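# Dial the note's number on the desk phone

## Task

Read the number on the note and key it into the desk phone's keypad, one digit after another. Pressing any key other than the next correct digit ruins the attempt and fails. At the end the handset must rest in its cradle and the phone must lie flat on the desk. Anything that stays right only because the robot is holding it does not count.

## Robot and tools

Robot: two xArm6 arms with parallel-jaw grippers, named left_arm and right_arm. left_arm's base is at about (+0.013, +0.294, 0) m and right_arm's at about (-0.041, -0.372, 0) m, both nearly unrotated. Each arm has six joints, always listed in this order: waist, shoulder, elbow, forearm roll, wrist pitch, wrist roll. Forearm roll has its sign flipped compared with the URDF, in commands and in results, so its stated range of -6.283 to 6.283 is unchanged in practice. Other ranges in rad: waist -6.283 to 6.283, shoulder -2.059 to 2.094, elbow -3.927 to 0.192, wrist pitch -1.693 to 3.142, wrist roll -6.283 to 6.283.

Scene frame: origin on the table top between the arms, +z up, +x out across the table, +y toward left_arm. The arm names do not match image left and right. Reported gripper positions are in this frame in metres, orientations as quaternions (w, x, y, z); they can be a little off, more when reaching far. The reported point sits between the closed finger pads, roughly 2 cm behind the fingertips; the fingers point along the gripper's +z and open along its y.

The command row: every motion tool uses rows of exactly 14 numbers, all between -1 and 1, even when only one arm should move. The first seven belong to left_arm (six joint offsets then the finger opening), the last seven to right_arm in the same pattern. Joint entries are offsets, not poses, scaled so 1.0 equals 2.036 rad. The opening entry is absolute: +1 fully open, -1 closed.

execute_actions(actions): a list of actions, each a list of up to 15 rows; each row lasts one 1/30 s step and a short action repeats its final row until 15 steps are used. In every row the joint offsets are measured from the joint angles at the start of that action (for the first action, from the last reported angles), not from the previous row. If a row would push a joint more than 0.010 rad beyond its range, that action is rejected for both arms; a malformed action, or a first action that fails this check, rejects the entire call. A joint driven to its actual end reports "joint sent to its limit". An empty list simply returns the current state and images.

move(target, speed, blocking): target is one 14-number row; its offsets are counted from the "Joint positions" in the most recent result that printed them. All joints move in step, so the hand follows a curve, and the path lasts between 0.5 and 10 s. speed, in rad/s from 0.01 to 2 (default 0.5), caps the joint that travels farthest. Moves ignore obstacles and the other arm, so faster motion and targets set deeper past contact press harder. blocking=false returns after 0.5 s while motion continues; other actions and moves are then rejected until you call wait or stop. The extra "move:" line tells how it ended (done, off_target, moving, held, fault), limits=held or limits=none, and the joint farthest from target per arm.

wait(seconds): 0 to 10; lets time pass with the last commands held, returning early if a running move finishes. stop(): brakes a running move; it needs some room. zoom_image(camera, region): enlarges a rectangle [x0, y0, x1, y1] in pixels, at most 504 by 504, from the latest image of cam_head_left, cam_head_right, cam_left_wrist or cam_right_wrist (all 896x504). Use it to read the note and the keypad digits. read_manual(section) gives only licence text. finished_scene(scene) ends the current scene, given its number, and reports success; it is final.

Results: each gripper's position, orientation and velocities; Joint positions and Joint velocities per arm (rad, rad/s, then finger-pad gap in metres, 0.084 fully open); Joint targets, the angles currently commanded; grip_measured, the measured opening on the command scale; per-step joint readings, where HELD marks steps an arm was held back; and "joint command not followed" when a clearance check altered targets. Camera calibration may be listed when it changes.

Limits in the controller: each step a joint target stays within 0.623 rad of the measured angle, and targets that would shift the gripper more than 70 mm are scaled back, so large offsets need several actions. Joint speed tops out near 3.14 rad/s.

To hold something, command an opening clearly below grip_measured; lower squeezes harder. Load limits (N m): waist 43.5, shoulder 43.5, elbow 26.1, forearm roll 26.1, wrist pitch 17.4, wrist roll 17.4. Hitting one stops that arm, backs the joint off, pauses it for 10 s and drops the rest of the call. Holding loads heats motors; MOTOR HOT appears from 65 °C and an OVER-TEMPERATURE FAULT brakes the arm at 80 °C.

Avoid: pressing a wrong key, jabbing keys or the phone hard enough to tip or slide it, knocking anything off the table, dropping the handset away from its cradle, and letting the arms collide or push on each other. Loose items may occasionally get nudged by outside pushes. Press keys gently, one at a time, checking images between presses.

Each tool is called as name(argument=value, ...) on one line, values as JSON.

## Session

execute_actions(actions=[])

Scene clock: 0.00 s.
left_arm: end_effector_position=(+0.0848, +0.7982, +0.3474) grip_measured=+1.00 end_effector_quat_wxyz=(+0.561, +0.662, +0.231, +0.440) end_effector_velocity=(+0.000, +0.000, +0.000) end_effector_angular_velocity=(+0.000, +0.000, +0.000) | right_arm: end_effector_position=(+0.4644, -0.5255, +0.3208) grip_measured=+1.00 end_effector_quat_wxyz=(+0.066, +0.195, +0.945, -0.255) end_effector_velocity=(+0.000, -0.000, -0.000) end_effector_angular_velocity=(-0.000, -0.000, +0.000)
Joint names: [waist, shoulder, elbow, forearm roll, wrist pitch, wrist roll]
Joint positions: left_arm=[ 1.869  0.915 -2.196  1.267  2.396  0.747  0.084] | right_arm=[ 0.026  0.07  -1.394  0.552  1.297 -2.661  0.084]
Joint velocities: left_arm=[-0.    -0.    -0.     0.    -0.001 -0.     0.   ] | right_arm=[-0.     0.     0.     0.    -0.001  0.     0.   ]
Joint targets: left_arm=[1.869 0.915 -2.196 1.267 2.396 0.747] | right_arm=[0.026 0.070 -1.394 0.552 1.297 -2.661]

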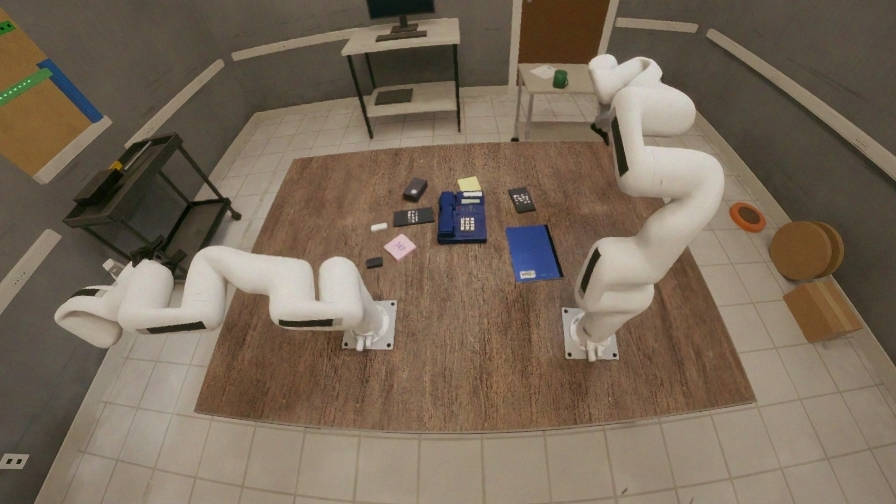

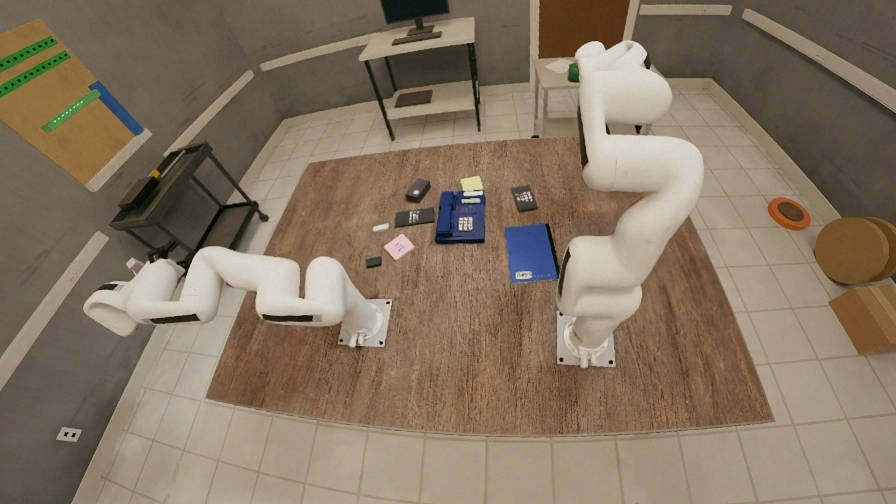

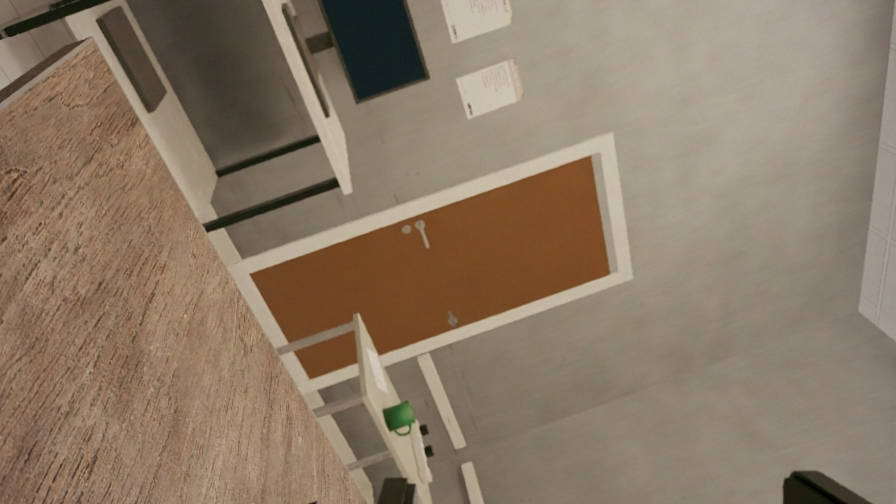

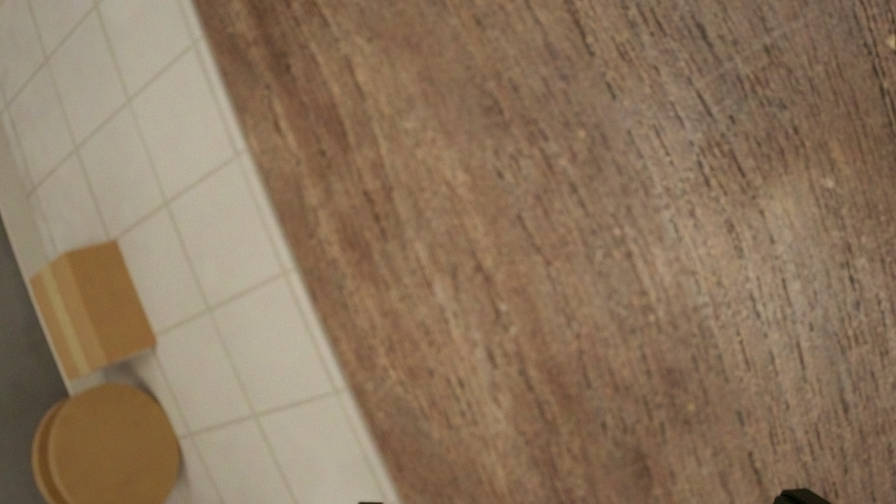

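zoom_image(camera="cam_head_left", region=[360, 170, 570, 290])

Region (360, 170, 570, 290) of cam_head_left's 896x504 image, scaled by 2.400, with more detail than that image has; it fills the top 288 rows of this view, and the rest is white.

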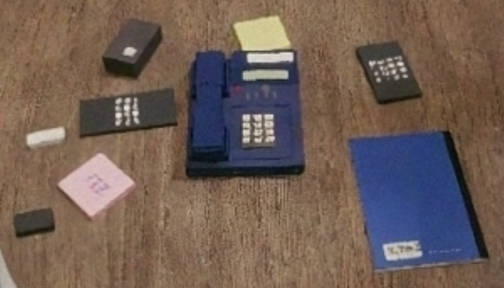

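move(target=[-0.6,-0.771,0.75,-0.622,-0.527,-0.367,-1,0,0,0,0,0,0,1], speed=1.2)

move(target=[-0.565,0,0,0,0,0,-1,0,0,0,0,0,0,1], speed=1.2)

Scene clock: 16.70 s.
left_arm: end_effector_position=(+0.2497, +0.4719, +0.2649) grip_measured=-1.00 end_effector_quat_wxyz=(+0.001, +0.948, +0.318, +0.000) end_effector_velocity=(-0.000, -0.001, -0.000) end_effector_angular_velocity=(+0.002, -0.000, -0.003) | right_arm: end_effector_position=(+0.4644, -0.5255, +0.3208) grip_measured=+1.00 end_effector_quat_wxyz=(+0.066, +0.195, +0.945, -0.255) end_effector_velocity=(+0.000, -0.000, +0.000) end_effector_angular_velocity=(-0.000, -0.001, +0.001)
Joint names: [waist, shoulder, elbow, forearm roll, wrist pitch, wrist roll]
Joint positions: left_arm=[ 0.648 -0.654 -0.669  0.001  1.323 -0.     0.   ] | right_arm=[ 0.026  0.07  -1.394  0.552  1.297 -2.661  0.084]
Joint velocities: left_arm=[-0.003 -0.004  0.003 -0.001 -0.001 -0.001  0.   ] | right_arm=[-0.    -0.001  0.     0.    -0.    -0.     0.   ]
Joint targets: left_arm=[0.648 -0.654 -0.669 0.001 1.323 -0.000] | right_arm=[0.026 0.070 -1.394 0.552 1.297 -2.661]
move: done; limits=none; left_arm: farthest joint: the waist, 0.001 radians from its target (1.222 radians at the start); right_arm: farthest joint: the waist, 0.000 radians from its target (0.000 radians at the start)
camera_calibration (this result's frames):
cam_left_wrist: T_world_to_cam=[[0.598623, -0.801005, 0.00646749, 0.253741], [-0.801029, -0.59862, 0.00253292, 0.549024], [0.00184269, -0.00669691, -0.999976, 0.398257], [0, 0, 0, 1]] pos_world=[0.287155, 0.534572, 0.395216]

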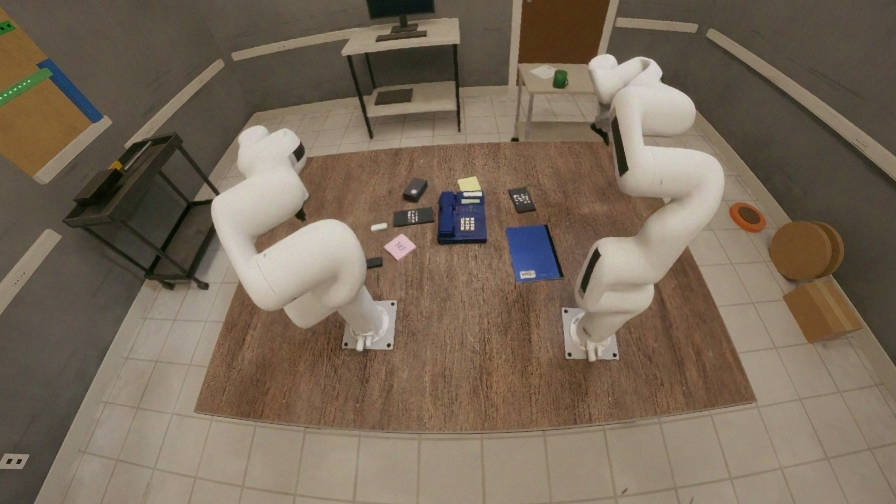

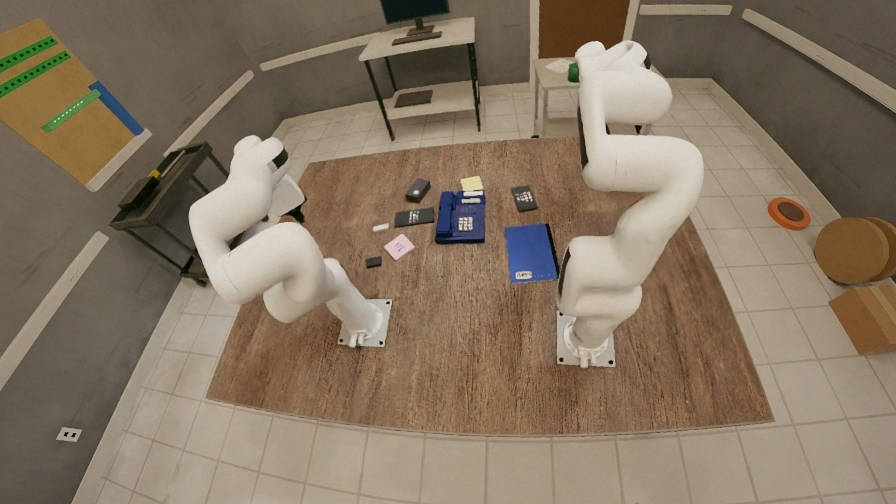

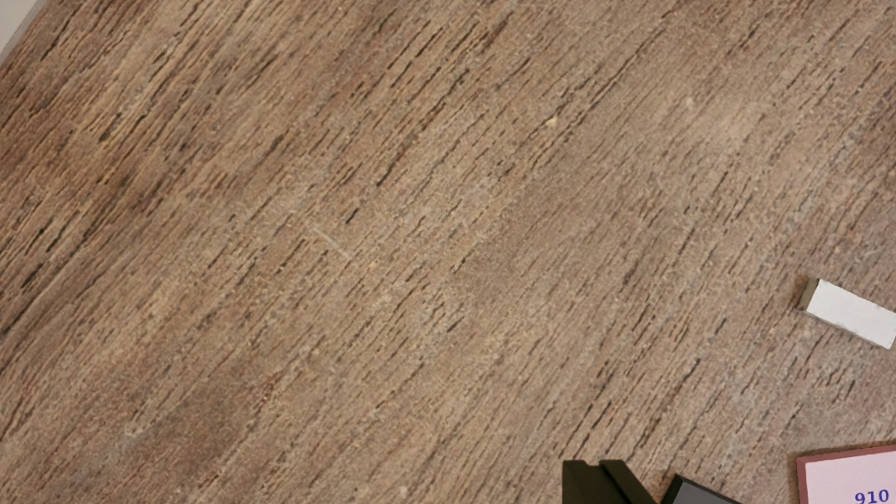

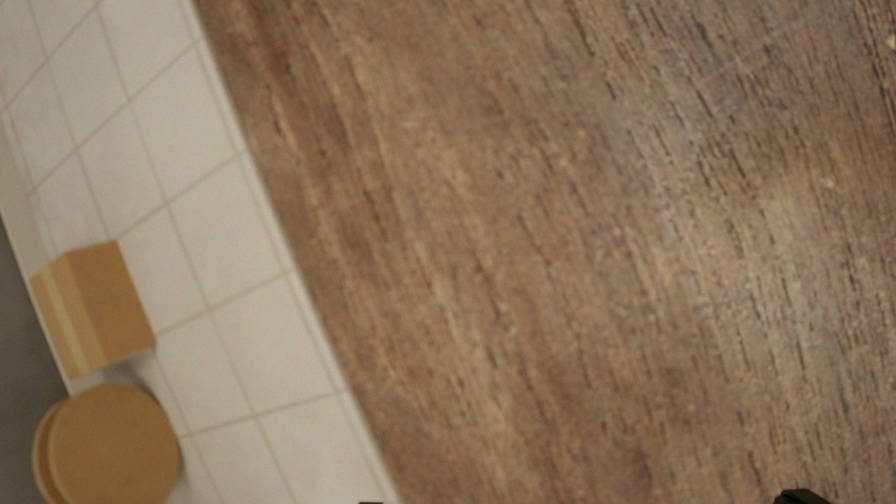

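Scene clock: 18.50 s.
left_arm: end_effector_position=(+0.2723, +0.1503, +0.2649) grip_measured=-1.00 end_effector_quat_wxyz=(+0.001, +0.969, -0.249, -0.000) end_effector_velocity=(-0.000, -0.001, +0.000) end_effector_angular_velocity=(+0.000, -0.001, -0.003) | right_arm: end_effector_position=(+0.4644, -0.5255, +0.3208) grip_measured=+1.00 end_effector_quat_wxyz=(+0.066, +0.195, +0.945, -0.255) end_effector_velocity=(+0.000, +0.000, +0.000) end_effector_angular_velocity=(-0.001, +0.000, +0.001)
Joint names: [waist, shoulder, elbow, forearm roll, wrist pitch, wrist roll]
Joint positions: left_arm=[-0.501 -0.654 -0.669  0.001  1.323 -0.     0.   ] | right_arm=[ 0.026  0.07  -1.394  0.552  1.297 -2.661  0.084]
Joint velocities: left_arm=[-0.004  0.    -0.001 -0.001 -0.    -0.001  0.   ] | right_arm=[ 0.    -0.    -0.     0.     0.    -0.001 -0.   ]
Joint targets: left_arm=[-0.502 -0.654 -0.669 0.001 1.323 -0.000] | right_arm=[0.026 0.070 -1.394 0.552 1.297 -2.661]
move: done; limits=none; left_arm: farthest joint: the waist, 0.001 radians from its target (1.150 radians at the start); right_arm: farthest joint: the waist, 0.000 radians from its target (0.000 radians at the start)
camera_calibration (this result's frames):
cam_left_wrist: T_world_to_cam=[[-0.486298, -0.873769, 0.00644504, 0.288971], [-0.873777, 0.486321, 0.00252977, 0.231329], [-0.00534479, -0.00440131, -0.999976, 0.397675], [0, 0, 0, 1]] pos_world=[0.344781, 0.141744, 0.395218]
cam_right_wrist: T_world_to_cam=[[0.391547, 0.805948, -0.444004, 0.415742], [0.919992, -0.333703, 0.205567, -0.603597], [0.0175109, -0.488969, -0.872125, 0.145694], [0, 0, 0, 1]] pos_world=[0.389971, -0.465249, 0.435734]

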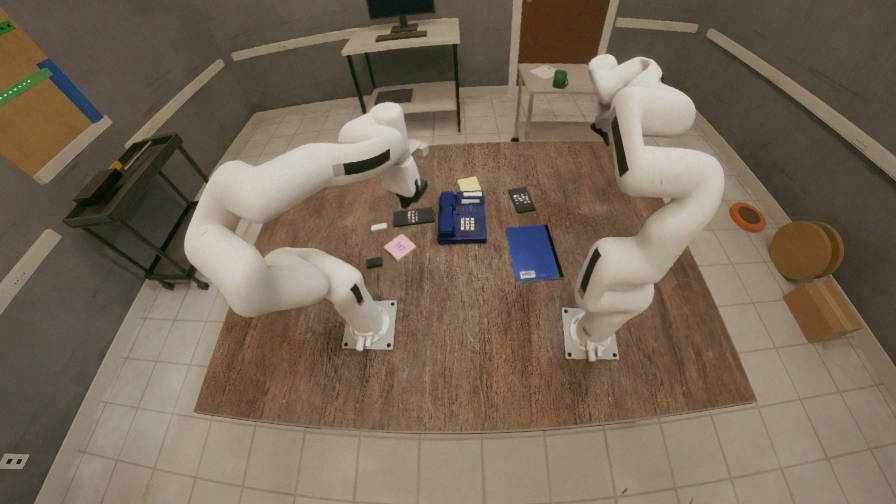

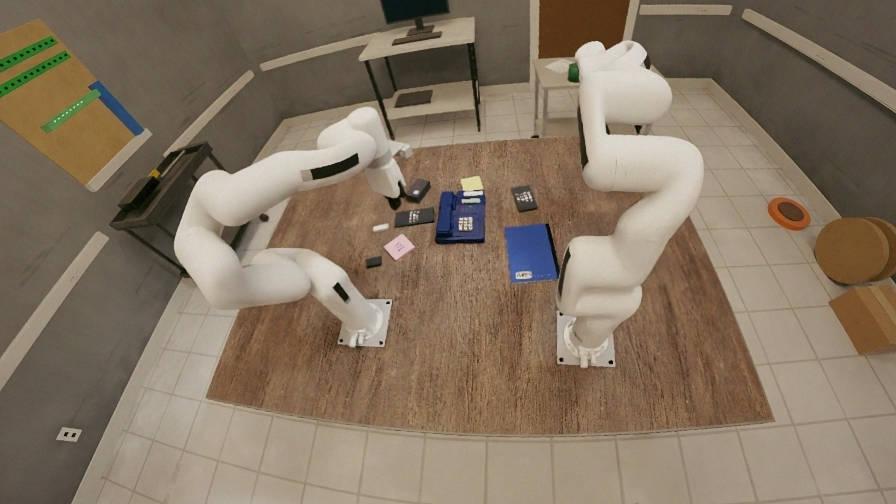

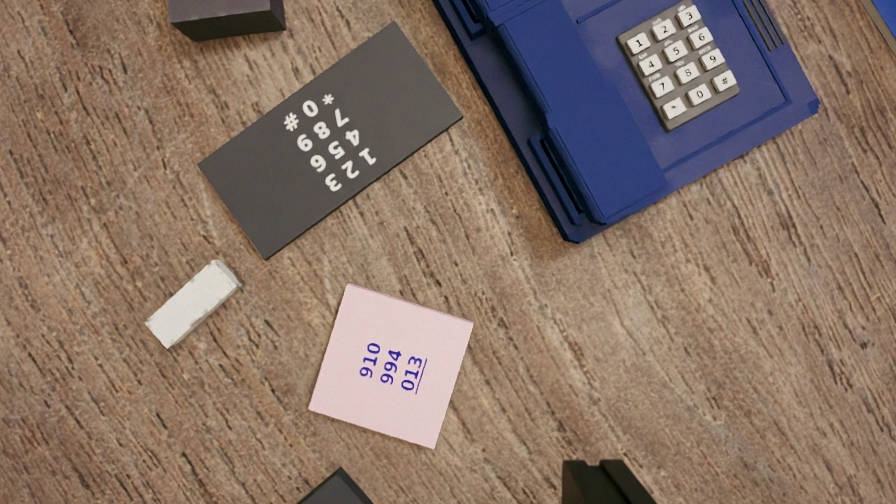

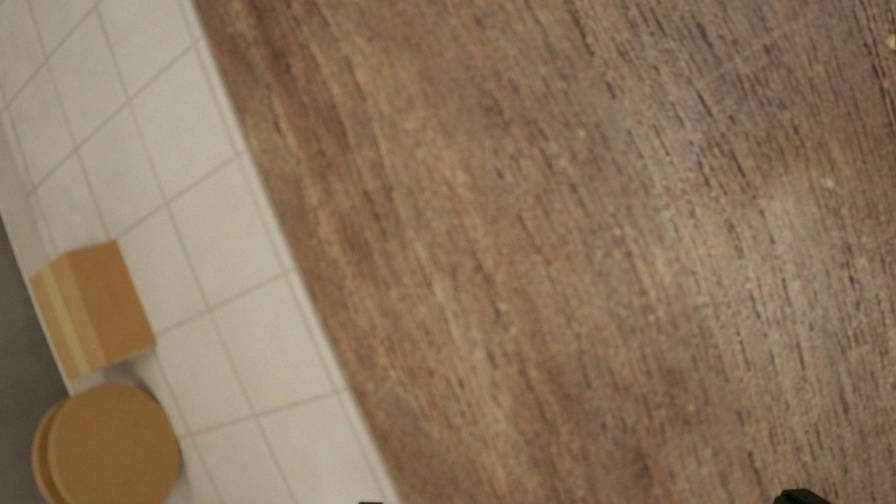

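move(target=[-0.1076,0.6616,-0.5688,0,0.2019,0.319,-1,0,0,0,0,0,0,1], speed=1.0)

Scene clock: 28.50 s.
left_arm: end_effector_position=(+0.3777, -0.0285, +0.1267) grip_measured=-1.00 end_effector_quat_wxyz=(-0.010, +0.739, -0.605, -0.295) end_effector_velocity=(-0.001, -0.000, -0.001) end_effector_angular_velocity=(+0.001, +0.002, -0.003) | right_arm: end_effector_position=(+0.4644, -0.5255, +0.3208) grip_measured=+1.00 end_effector_quat_wxyz=(+0.066, +0.195, +0.945, -0.255) end_effector_velocity=(-0.000, -0.000, -0.001) end_effector_angular_velocity=(+0.000, +0.002, -0.001)
Joint names: [waist, shoulder, elbow, forearm roll, wrist pitch, wrist roll]
Joint positions: left_arm=[-0.72   0.693 -1.827  0.001  1.734  0.649  0.   ] | right_arm=[ 0.026  0.07  -1.394  0.552  1.297 -2.661  0.084]
Joint velocities: left_arm=[-0.002  0.003 -0.001 -0.     0.001  0.001  0.   ] | right_arm=[-0.     0.001  0.    -0.     0.002 -0.     0.   ]
Joint targets: left_arm=[-0.720 0.693 -1.827 0.001 1.734 0.649] | right_arm=[0.026 0.070 -1.394 0.552 1.297 -2.661]
move: done; limits=none; left_arm: farthest joint: the waist, 0.000 radians from its target (0.218 radians at the start); right_arm: farthest joint: the waist, 0.000 radians from its target (0.000 radians at the start)
camera_calibration (this result's frames):
cam_left_wrist: T_world_to_cam=[[-0.898949, -0.265474, 0.348446, 0.314731], [-0.0884327, 0.889045, 0.449198, 0.0690318], [-0.429035, 0.372992, -0.822682, 0.407555], [0, 0, 0, 1]] pos_world=[0.463887, -0.129834, 0.194613]
cam_right_wrist: T_world_to_cam=[[0.391547, 0.805948, -0.444004, 0.415742], [0.919992, -0.333703, 0.205567, -0.603597], [0.0175109, -0.488969, -0.872125, 0.145694], [0, 0, 0, 1]] pos_world=[0.389971, -0.465249, 0.435734]

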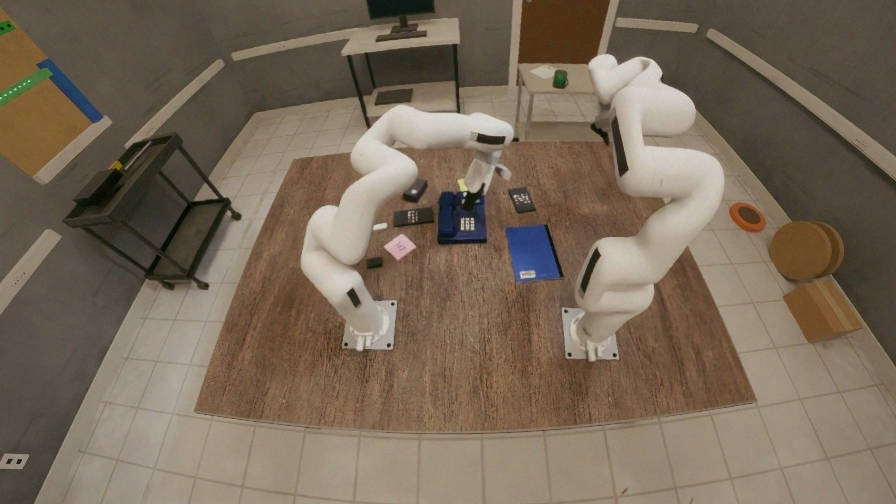

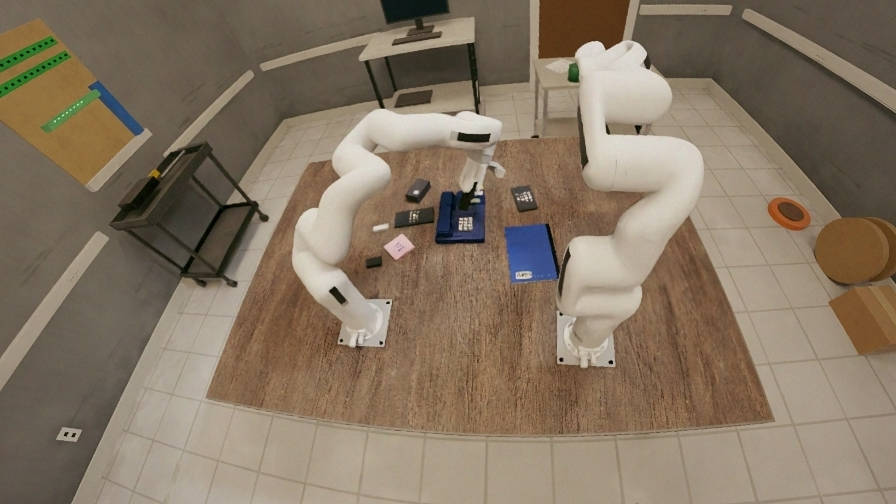

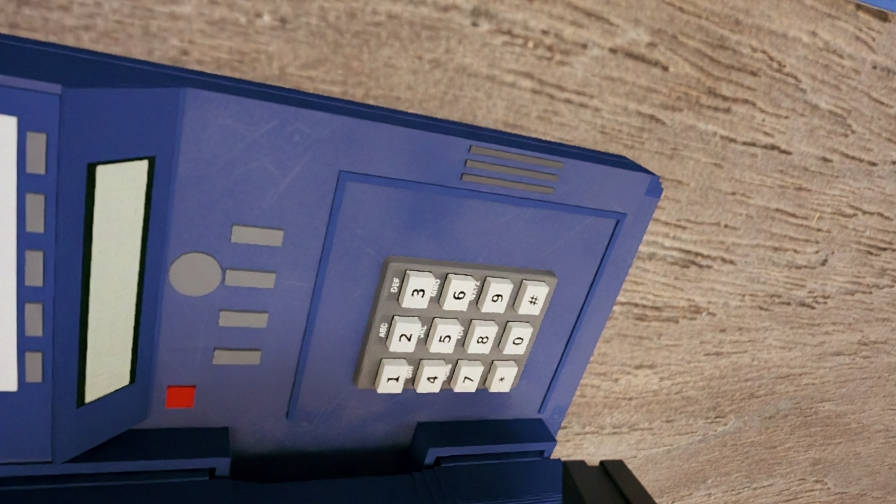

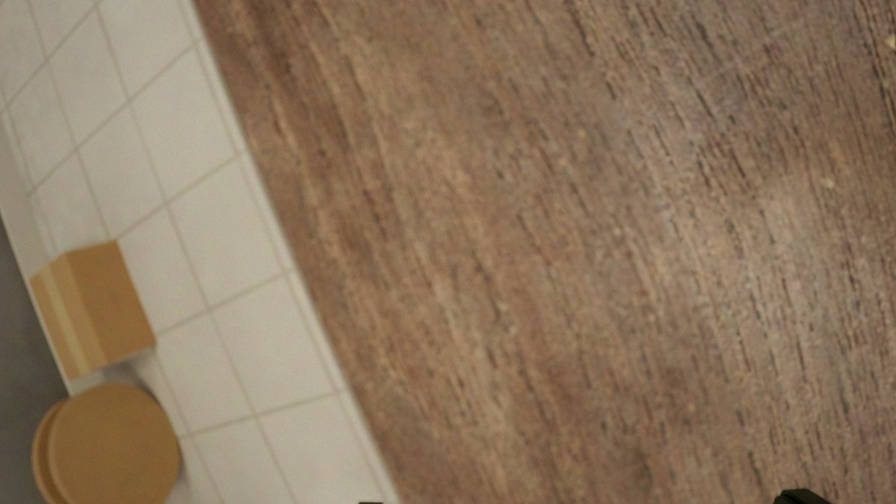

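move(target=[-0.0135,0.0352,0.0092,0,-0.0444,0,-1,0,0,0,0,0,0,1], speed=0.15)

Scene clock: 37.20 s.
left_arm: end_effector_position=(+0.3722, -0.0415, +0.0799) grip_measured=-1.00 end_effector_quat_wxyz=(-0.014, +0.731, -0.615, -0.295) end_effector_velocity=(-0.001, -0.000, -0.003) end_effector_angular_velocity=(+0.002, +0.001, -0.001) | right_arm: end_effector_position=(+0.4644, -0.5255, +0.3208) grip_measured=+1.00 end_effector_quat_wxyz=(+0.066, +0.195, +0.945, -0.255) end_effector_velocity=(-0.000, -0.000, +0.000) end_effector_angular_velocity=(+0.000, +0.000, -0.000)
Joint names: [waist, shoulder, elbow, forearm roll, wrist pitch, wrist roll]
Joint positions: left_arm=[-0.748  0.764 -1.808  0.001  1.644  0.649  0.   ] | right_arm=[ 0.026  0.07  -1.394  0.552  1.297 -2.661  0.084]
Joint velocities: left_arm=[-0.002  0.004  0.002  0.    -0.003 -0.002  0.   ] | right_arm=[-0.    -0.001 -0.    -0.     0.001 -0.001  0.   ]
Joint targets: left_arm=[-0.748 0.764 -1.808 0.001 1.644 0.649] | right_arm=[0.026 0.070 -1.394 0.552 1.297 -2.661]
move: done; limits=none; left_arm: farthest joint: the shoulder, 0.001 radians from its target (0.071 radians at the start); right_arm: farthest joint: the waist, 0.000 radians from its target (0.000 radians at the start)
camera_calibration (this result's frames):
cam_left_wrist: T_world_to_cam=[[-0.905986, -0.240794, 0.348148, 0.326268], [-0.0643784, 0.89126, 0.4489, 0.0922853], [-0.418383, 0.384284, -0.822971, 0.36808], [0, 0, 0, 1]] pos_world=[0.455534, -0.145134, 0.147903]
cam_right_wrist: T_world_to_cam=[[0.391547, 0.805948, -0.444004, 0.415742], [0.919992, -0.333703, 0.205567, -0.603597], [0.017511, -0.488969, -0.872125, 0.145694], [0, 0, 0, 1]] pos_world=[0.389971, -0.465249, 0.435734]

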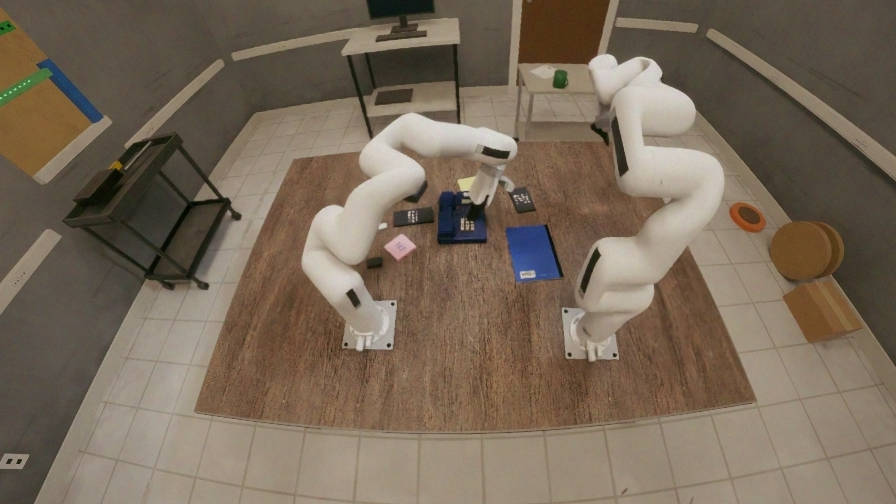

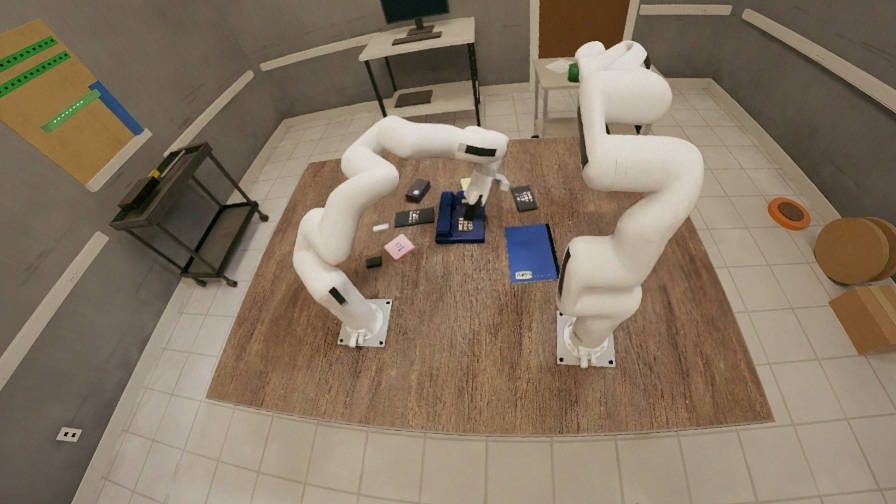

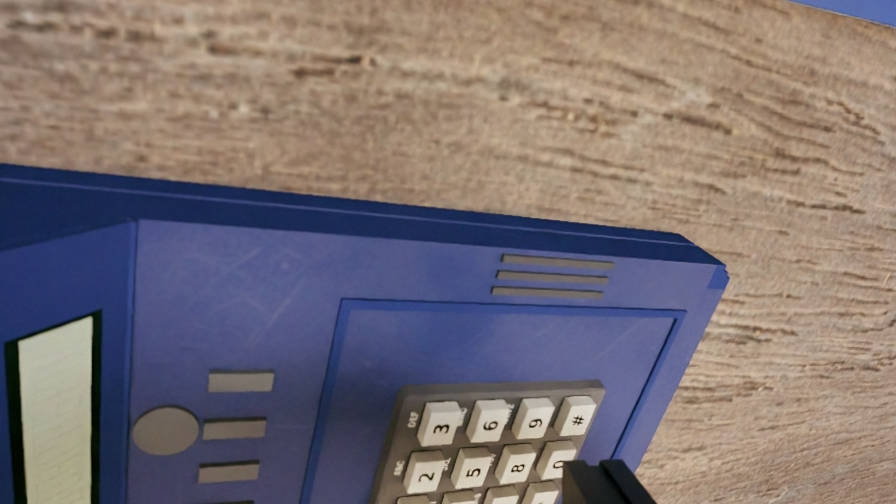

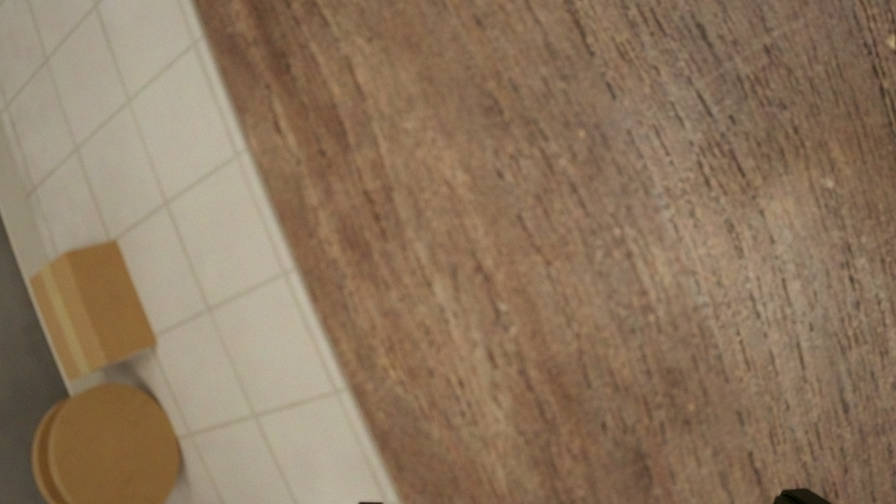

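move(target=[-0.0007,0.0215,-0.0209,0,-0.0006,0,-1,0,0,0,0,0,0,1], speed=0.08)

Scene clock: 43.07 s.
left_arm: end_effector_position=(+0.3768, -0.0468, +0.0692) grip_measured=-1.00 end_effector_quat_wxyz=(-0.014, +0.731, -0.616, -0.295) end_effector_velocity=(-0.000, +0.000, -0.001) end_effector_angular_velocity=(+0.001, +0.002, +0.000) | right_arm: end_effector_position=(+0.4644, -0.5255, +0.3208) grip_measured=+1.00 end_effector_quat_wxyz=(+0.066, +0.195, +0.945, -0.255) end_effector_velocity=(-0.000, -0.000, -0.000) end_effector_angular_velocity=(-0.001, +0.002, -0.000)
Joint names: [waist, shoulder, elbow, forearm roll, wrist pitch, wrist roll]
Joint positions: left_arm=[-0.749  0.807 -1.851  0.001  1.643  0.649  0.   ] | right_arm=[ 0.026  0.07  -1.394  0.552  1.297 -2.661  0.084]
Joint velocities: left_arm=[ 0.001  0.002 -0.    -0.    -0.     0.     0.   ] | right_arm=[-0.     0.001 -0.     0.001  0.002 -0.    -0.   ]
Joint targets: left_arm=[-0.749 0.808 -1.851 0.001 1.643 0.649] | right_arm=[0.026 0.070 -1.394 0.552 1.297 -2.661]
move: done; limits=none; left_arm: farthest joint: the waist, 0.000 radians from its target (0.002 radians at the start); right_arm: farthest joint: the waist, 0.000 radians from its target (0.000 radians at the start)
camera_calibration (this result's frames):
cam_left_wrist: T_world_to_cam=[[-0.906371, -0.239471, 0.348059, 0.333171], [-0.0631782, 0.891405, 0.448783, 0.101703], [-0.417732, 0.384774, -0.823073, 0.363012], [0, 0, 0, 1]] pos_world=[0.460043, -0.150552, 0.13718]
cam_right_wrist: T_world_to_cam=[[0.391547, 0.805948, -0.444004, 0.415742], [0.919992, -0.333703, 0.205567, -0.603597], [0.017511, -0.488969, -0.872125, 0.145694], [0, 0, 0, 1]] pos_world=[0.389971, -0.465249, 0.435734]

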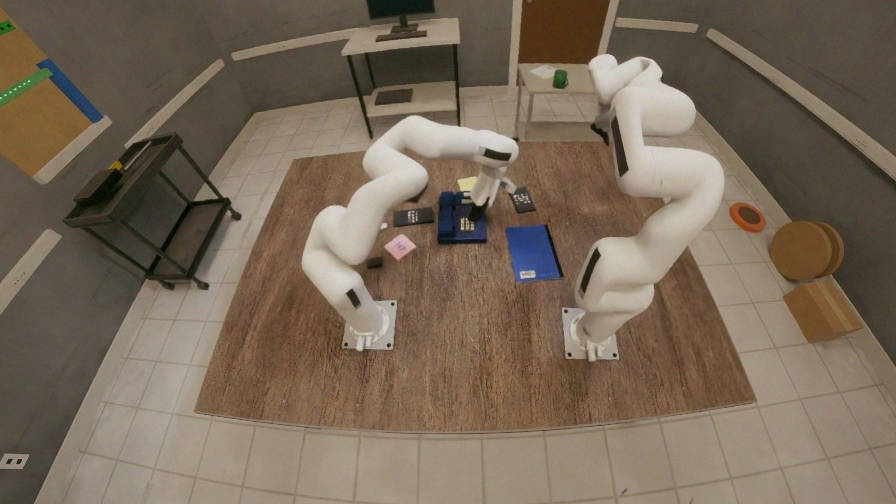

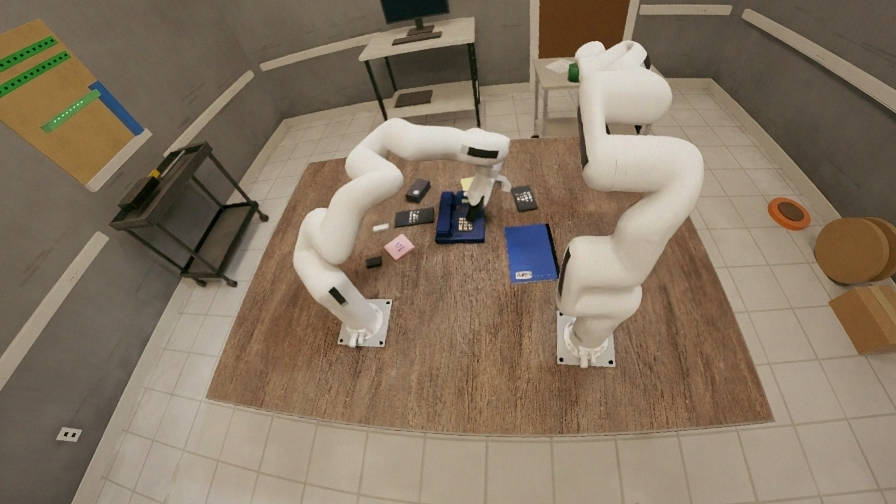

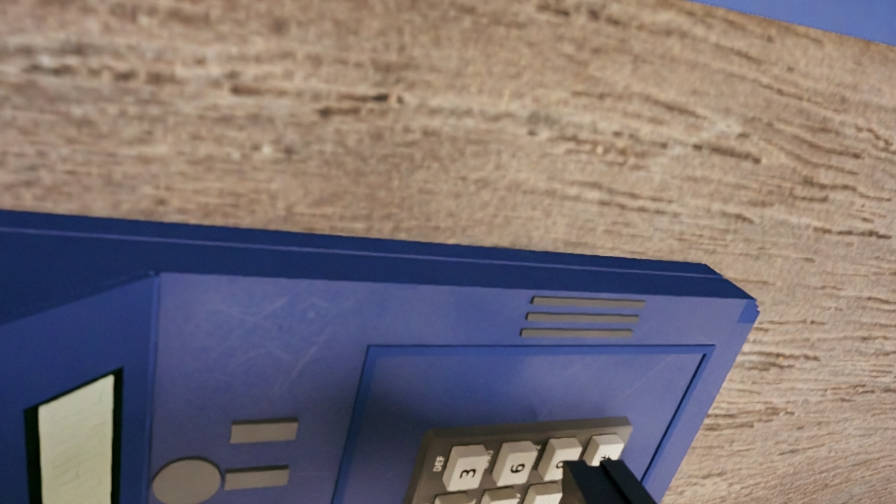

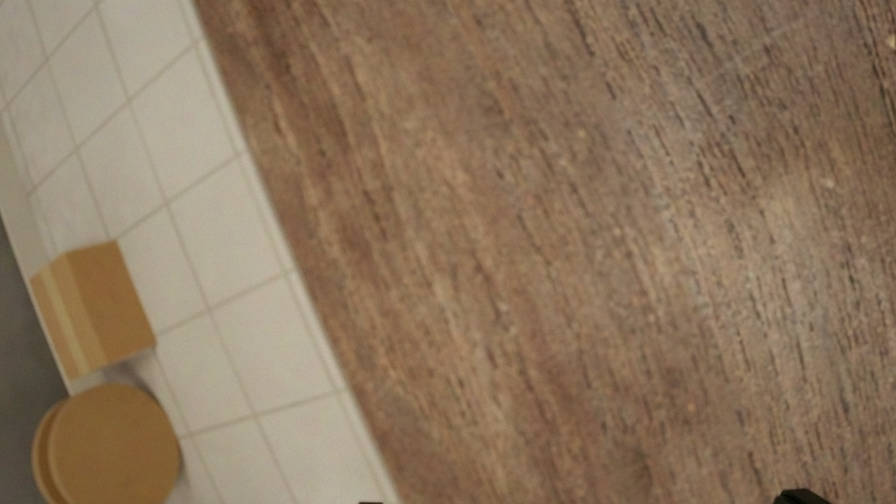

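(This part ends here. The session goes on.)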